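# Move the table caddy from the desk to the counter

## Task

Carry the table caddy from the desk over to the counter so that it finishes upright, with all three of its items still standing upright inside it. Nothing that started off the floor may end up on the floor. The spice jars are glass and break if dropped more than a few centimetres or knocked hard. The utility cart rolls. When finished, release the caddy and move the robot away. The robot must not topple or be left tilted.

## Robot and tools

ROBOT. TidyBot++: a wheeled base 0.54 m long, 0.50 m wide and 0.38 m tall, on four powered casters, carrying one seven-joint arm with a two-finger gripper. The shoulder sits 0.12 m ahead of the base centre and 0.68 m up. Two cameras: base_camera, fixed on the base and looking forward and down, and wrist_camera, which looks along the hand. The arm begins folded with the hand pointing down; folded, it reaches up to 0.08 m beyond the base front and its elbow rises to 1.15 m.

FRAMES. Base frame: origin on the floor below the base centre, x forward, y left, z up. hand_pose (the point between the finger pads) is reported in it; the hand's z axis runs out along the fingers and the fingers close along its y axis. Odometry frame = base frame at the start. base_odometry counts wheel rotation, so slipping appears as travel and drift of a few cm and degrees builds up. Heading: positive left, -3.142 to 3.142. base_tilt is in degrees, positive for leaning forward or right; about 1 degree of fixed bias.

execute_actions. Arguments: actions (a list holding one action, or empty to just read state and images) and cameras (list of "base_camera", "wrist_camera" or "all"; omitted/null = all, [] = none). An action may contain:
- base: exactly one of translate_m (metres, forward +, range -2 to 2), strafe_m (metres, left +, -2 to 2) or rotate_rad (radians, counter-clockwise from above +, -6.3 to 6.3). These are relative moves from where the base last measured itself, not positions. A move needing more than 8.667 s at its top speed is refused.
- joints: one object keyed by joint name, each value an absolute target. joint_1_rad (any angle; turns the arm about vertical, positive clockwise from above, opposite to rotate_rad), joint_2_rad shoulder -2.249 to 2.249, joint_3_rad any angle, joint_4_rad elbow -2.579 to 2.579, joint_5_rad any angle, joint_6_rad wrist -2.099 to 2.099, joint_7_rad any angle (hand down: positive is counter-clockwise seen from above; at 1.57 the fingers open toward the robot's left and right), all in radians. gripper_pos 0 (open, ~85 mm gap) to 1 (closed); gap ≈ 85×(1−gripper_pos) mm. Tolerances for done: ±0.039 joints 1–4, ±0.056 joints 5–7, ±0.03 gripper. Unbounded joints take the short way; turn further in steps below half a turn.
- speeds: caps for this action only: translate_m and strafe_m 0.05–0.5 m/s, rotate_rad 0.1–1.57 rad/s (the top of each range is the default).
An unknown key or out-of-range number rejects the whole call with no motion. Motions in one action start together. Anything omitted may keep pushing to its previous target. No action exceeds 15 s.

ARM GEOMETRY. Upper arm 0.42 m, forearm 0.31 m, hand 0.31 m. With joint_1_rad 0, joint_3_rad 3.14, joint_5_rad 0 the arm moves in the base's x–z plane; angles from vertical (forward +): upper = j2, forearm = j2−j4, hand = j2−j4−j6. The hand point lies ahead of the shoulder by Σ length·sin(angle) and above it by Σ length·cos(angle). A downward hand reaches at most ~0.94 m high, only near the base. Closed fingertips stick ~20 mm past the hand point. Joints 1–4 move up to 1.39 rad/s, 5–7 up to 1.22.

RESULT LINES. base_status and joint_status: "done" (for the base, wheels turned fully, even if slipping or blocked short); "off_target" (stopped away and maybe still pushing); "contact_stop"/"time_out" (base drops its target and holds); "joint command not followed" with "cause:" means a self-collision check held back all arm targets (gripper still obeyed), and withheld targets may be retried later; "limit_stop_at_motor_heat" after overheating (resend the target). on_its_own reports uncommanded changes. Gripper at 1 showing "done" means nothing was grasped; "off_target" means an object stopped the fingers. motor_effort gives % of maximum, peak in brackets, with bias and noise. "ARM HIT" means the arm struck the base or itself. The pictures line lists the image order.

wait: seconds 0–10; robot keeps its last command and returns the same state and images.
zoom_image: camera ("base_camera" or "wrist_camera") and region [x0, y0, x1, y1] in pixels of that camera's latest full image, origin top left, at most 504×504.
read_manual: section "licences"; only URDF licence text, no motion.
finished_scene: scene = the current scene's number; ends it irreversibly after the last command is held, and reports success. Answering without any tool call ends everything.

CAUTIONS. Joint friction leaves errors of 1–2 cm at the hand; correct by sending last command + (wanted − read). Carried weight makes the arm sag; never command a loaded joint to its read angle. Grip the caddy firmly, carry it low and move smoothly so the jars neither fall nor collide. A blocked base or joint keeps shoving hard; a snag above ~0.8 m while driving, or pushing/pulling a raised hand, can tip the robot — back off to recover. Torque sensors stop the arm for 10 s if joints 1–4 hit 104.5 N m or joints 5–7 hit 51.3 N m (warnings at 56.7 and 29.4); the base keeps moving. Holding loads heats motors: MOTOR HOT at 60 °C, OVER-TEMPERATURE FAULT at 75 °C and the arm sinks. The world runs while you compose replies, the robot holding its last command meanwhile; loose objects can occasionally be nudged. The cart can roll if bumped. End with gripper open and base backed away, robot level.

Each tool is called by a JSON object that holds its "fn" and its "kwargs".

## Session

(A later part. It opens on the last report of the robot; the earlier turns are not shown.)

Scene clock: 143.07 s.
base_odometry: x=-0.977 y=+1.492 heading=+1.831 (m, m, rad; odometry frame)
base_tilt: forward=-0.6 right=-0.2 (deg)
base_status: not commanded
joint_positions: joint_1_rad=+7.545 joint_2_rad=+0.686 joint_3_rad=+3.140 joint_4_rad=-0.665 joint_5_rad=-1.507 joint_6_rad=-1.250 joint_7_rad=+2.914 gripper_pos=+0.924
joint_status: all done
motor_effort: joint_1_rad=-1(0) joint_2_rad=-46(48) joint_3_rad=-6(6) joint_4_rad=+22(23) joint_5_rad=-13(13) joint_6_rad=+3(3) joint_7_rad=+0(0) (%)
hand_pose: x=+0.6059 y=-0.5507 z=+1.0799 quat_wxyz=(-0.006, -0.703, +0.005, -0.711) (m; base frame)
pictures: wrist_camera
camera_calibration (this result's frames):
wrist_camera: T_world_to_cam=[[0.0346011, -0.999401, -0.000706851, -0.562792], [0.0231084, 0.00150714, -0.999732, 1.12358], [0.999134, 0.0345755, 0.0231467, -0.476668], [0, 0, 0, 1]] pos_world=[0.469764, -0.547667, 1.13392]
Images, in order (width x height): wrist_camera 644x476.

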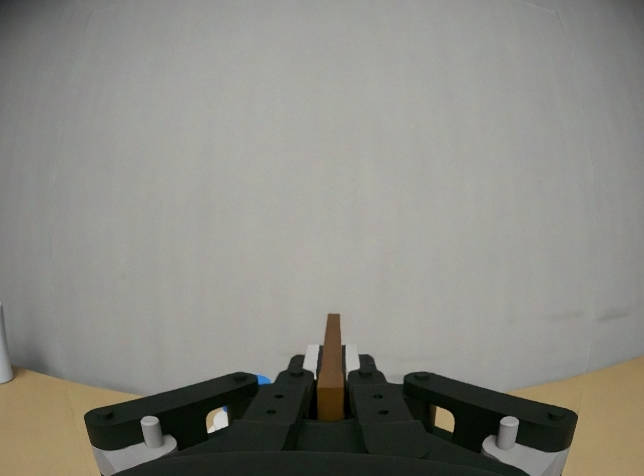

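{"fn": "execute_actions", "kwargs": {"actions": [{"joints": {"joint_2_rad": 0.703, "joint_4_rad": -0.595}}], "cameras": ["wrist_camera"]}}

Scene clock: 144.17 s.
base_odometry: x=-0.977 y=+1.492 heading=+1.831 (m, m, rad; odometry frame)
base_tilt: forward=-0.6 right=-0.2 (deg)
base_status: not commanded
joint_positions: joint_1_rad=+7.545 joint_2_rad=+0.715 joint_3_rad=+3.140 joint_4_rad=-0.626 joint_5_rad=-1.507 joint_6_rad=-1.249 joint_7_rad=+2.914 gripper_pos=+0.924
joint_status: all done
motor_effort: joint_1_rad=+0(1) joint_2_rad=-46(48) joint_3_rad=-5(6) joint_4_rad=+21(24) joint_5_rad=-11(13) joint_6_rad=+3(4) joint_7_rad=+0(0) (%)
hand_pose: x=+0.6086 y=-0.5592 z=+1.0756 quat_wxyz=(-0.009, -0.702, +0.002, -0.712) (m; base frame)
pictures: wrist_camera
camera_calibration (this result's frames):
wrist_camera: T_world_to_cam=[[0.0343746, -0.999381, 0.00750683, -0.580051], [0.0259195, -0.00661727, -0.999642, 1.11283], [0.999073, 0.0345569, 0.025676, -0.48163], [0, 0, 0, 1]] pos_world=[0.472278, -0.555684, 1.12915]
Images, in order (width x height): wrist_camera 644x476.

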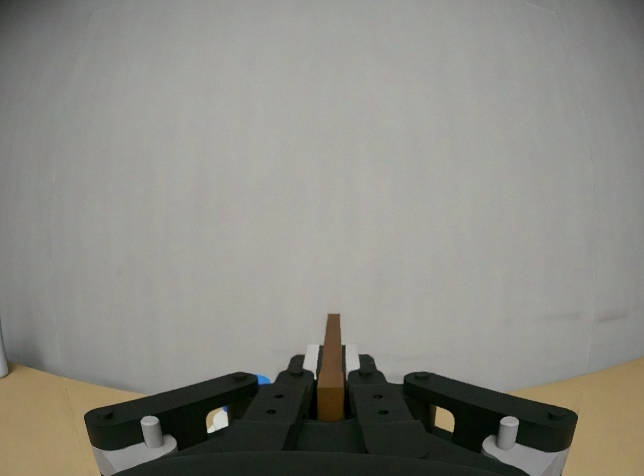

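{"fn": "execute_actions", "kwargs": {"actions": [{"joints": {"joint_2_rad": 0.718, "joint_4_rad": -0.622, "joint_5_rad": -1.505}}], "cameras": ["wrist_camera"]}}

Scene clock: 146.10 s.
base_odometry: x=-0.977 y=+1.492 heading=+1.831 (m, m, rad; odometry frame)
base_tilt: forward=-0.6 right=-0.2 (deg)
base_status: not commanded
joint_positions: joint_1_rad=+7.545 joint_2_rad=+0.716 joint_3_rad=+3.140 joint_4_rad=-0.626 joint_5_rad=-1.507 joint_6_rad=-1.249 joint_7_rad=+2.914 gripper_pos=+0.924
joint_status: all done
motor_effort: joint_1_rad=+0(0) joint_2_rad=-42(46) joint_3_rad=-5(6) joint_4_rad=+20(22) joint_5_rad=-9(12) joint_6_rad=+2(3) joint_7_rad=+0(0) (%)
hand_pose: x=+0.6087 y=-0.5593 z=+1.0754 quat_wxyz=(-0.009, -0.702, +0.003, -0.712) (m; base frame)
pictures: wrist_camera
camera_calibration (this result's frames):
wrist_camera: T_world_to_cam=[[0.0343785, -0.999384, 0.00706284, -0.579701], [0.0258653, -0.00617494, -0.999646, 1.11293], [0.999074, 0.0345491, 0.0256371, -0.481623], [0, 0, 0, 1]] pos_world=[0.47232, -0.555832, 1.12898]
Images, in order (width x height): wrist_camera 644x476.

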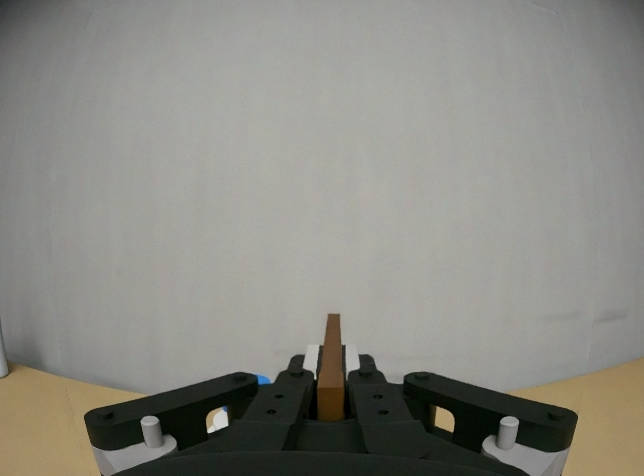

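{"fn": "execute_actions", "kwargs": {"actions": [{"joints": {"gripper_pos": 0.5}}], "cameras": ["wrist_camera"]}}

Scene clock: 147.27 s.
base_odometry: x=-0.977 y=+1.492 heading=+1.831 (m, m, rad; odometry frame)
base_tilt: forward=-0.6 right=-0.2 (deg)
base_status: not commanded
joint_positions: joint_1_rad=+7.545 joint_2_rad=+0.716 joint_3_rad=+3.140 joint_4_rad=-0.626 joint_5_rad=-1.507 joint_6_rad=-1.249 joint_7_rad=+2.914 gripper_pos=+0.500
joint_status: all done
motor_effort: joint_1_rad=-1(1) joint_2_rad=-42(43) joint_3_rad=-4(5) joint_4_rad=+20(20) joint_5_rad=-8(9) joint_6_rad=+2(2) joint_7_rad=-1(0) (%)
hand_pose: x=+0.6087 y=-0.5593 z=+1.0754 quat_wxyz=(-0.009, -0.702, +0.003, -0.712) (m; base frame)
pictures: wrist_camera
camera_calibration (this result's frames):
wrist_camera: T_world_to_cam=[[0.0343786, -0.999384, 0.00706295, -0.579701], [0.0258655, -0.00617503, -0.999646, 1.11293], [0.999074, 0.0345491, 0.0256372, -0.481624], [0, 0, 0, 1]] pos_world=[0.47232, -0.555831, 1.12898]
Images, in order (width x height): wrist_camera 644x476.

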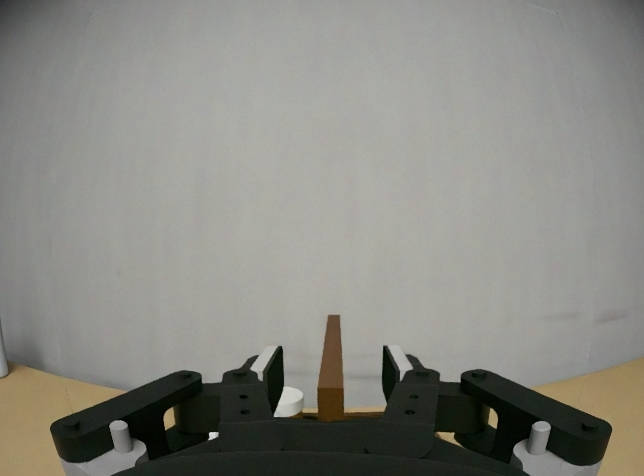

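{"fn": "execute_actions", "kwargs": {"actions": [{"base": {"translate_m": -0.5}, "speeds": {"translate_m": 0.35}}]}}

Scene clock: 150.17 s.
base_odometry: x=-0.848 y=+1.008 heading=+1.830 (m, m, rad; odometry frame)
base_tilt: forward=-0.6 right=-0.2 (deg)
base_status: done
joint_positions: joint_1_rad=+7.550 joint_2_rad=+0.716 joint_3_rad=+3.140 joint_4_rad=-0.626 joint_5_rad=-1.507 joint_6_rad=-1.249 joint_7_rad=+2.914 gripper_pos=+0.500
joint_status: not commanded
motor_effort: joint_1_rad=-1(5) joint_2_rad=-42(45) joint_3_rad=-4(5) joint_4_rad=+20(21) joint_5_rad=-8(8) joint_6_rad=+2(3) joint_7_rad=-1(0) (%)
hand_pose: x=+0.6059 y=-0.5618 z=+1.0753 quat_wxyz=(-0.011, -0.702, +0.004, -0.712) (m; base frame)
pictures: base_camera, wrist_camera
camera_calibration (this result's frames):
wrist_camera: T_world_to_cam=[[0.0294619, -0.999542, 0.00693112, -0.579022], [0.0257998, -0.0061714, -0.999648, 1.11294], [0.999233, 0.0296303, 0.0256062, -0.481637], [0, 0, 0, 1]] pos_world=[0.469613, -0.557617, 1.12889]
Images, in order (width x height): base_camera 644x364, wrist_camera 644x476.

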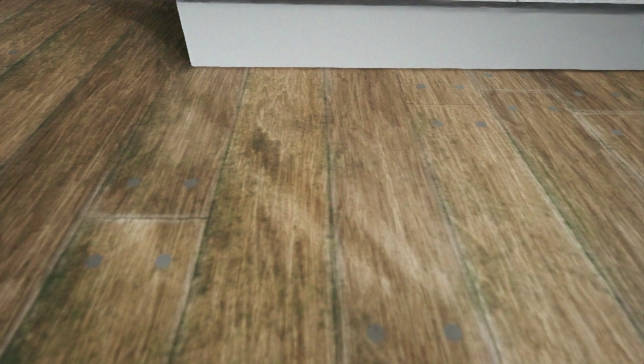

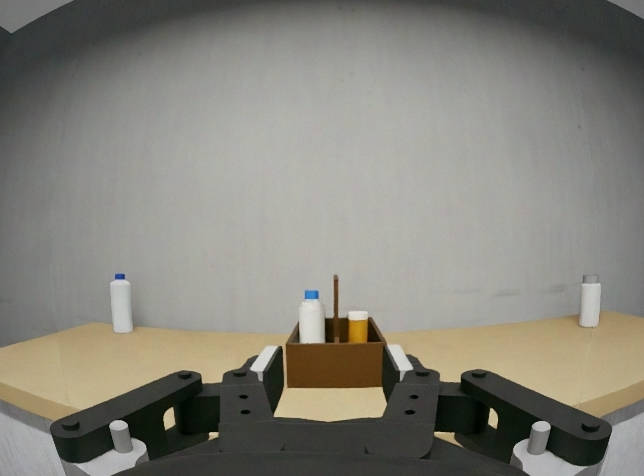

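{"fn": "zoom_image", "kwargs": {"camera": "wrist_camera", "region": [250, 260, 420, 420]}}

Region (250, 260, 420, 420) of wrist_camera's 644x476 image, scaled by 2.965; it fills the top 474 rows of this view, and the rest is white.

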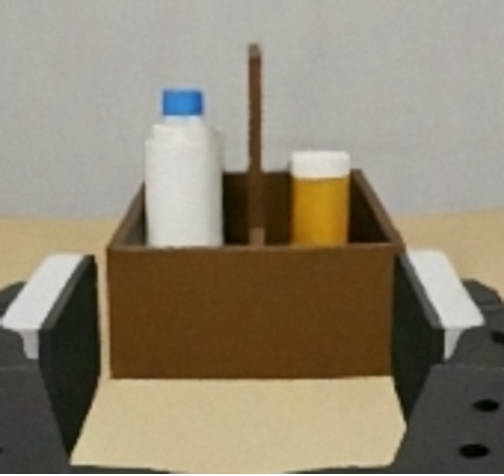

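{"fn": "finished_scene", "kwargs": {"scene": 2}}

The scene is finished: the task was done.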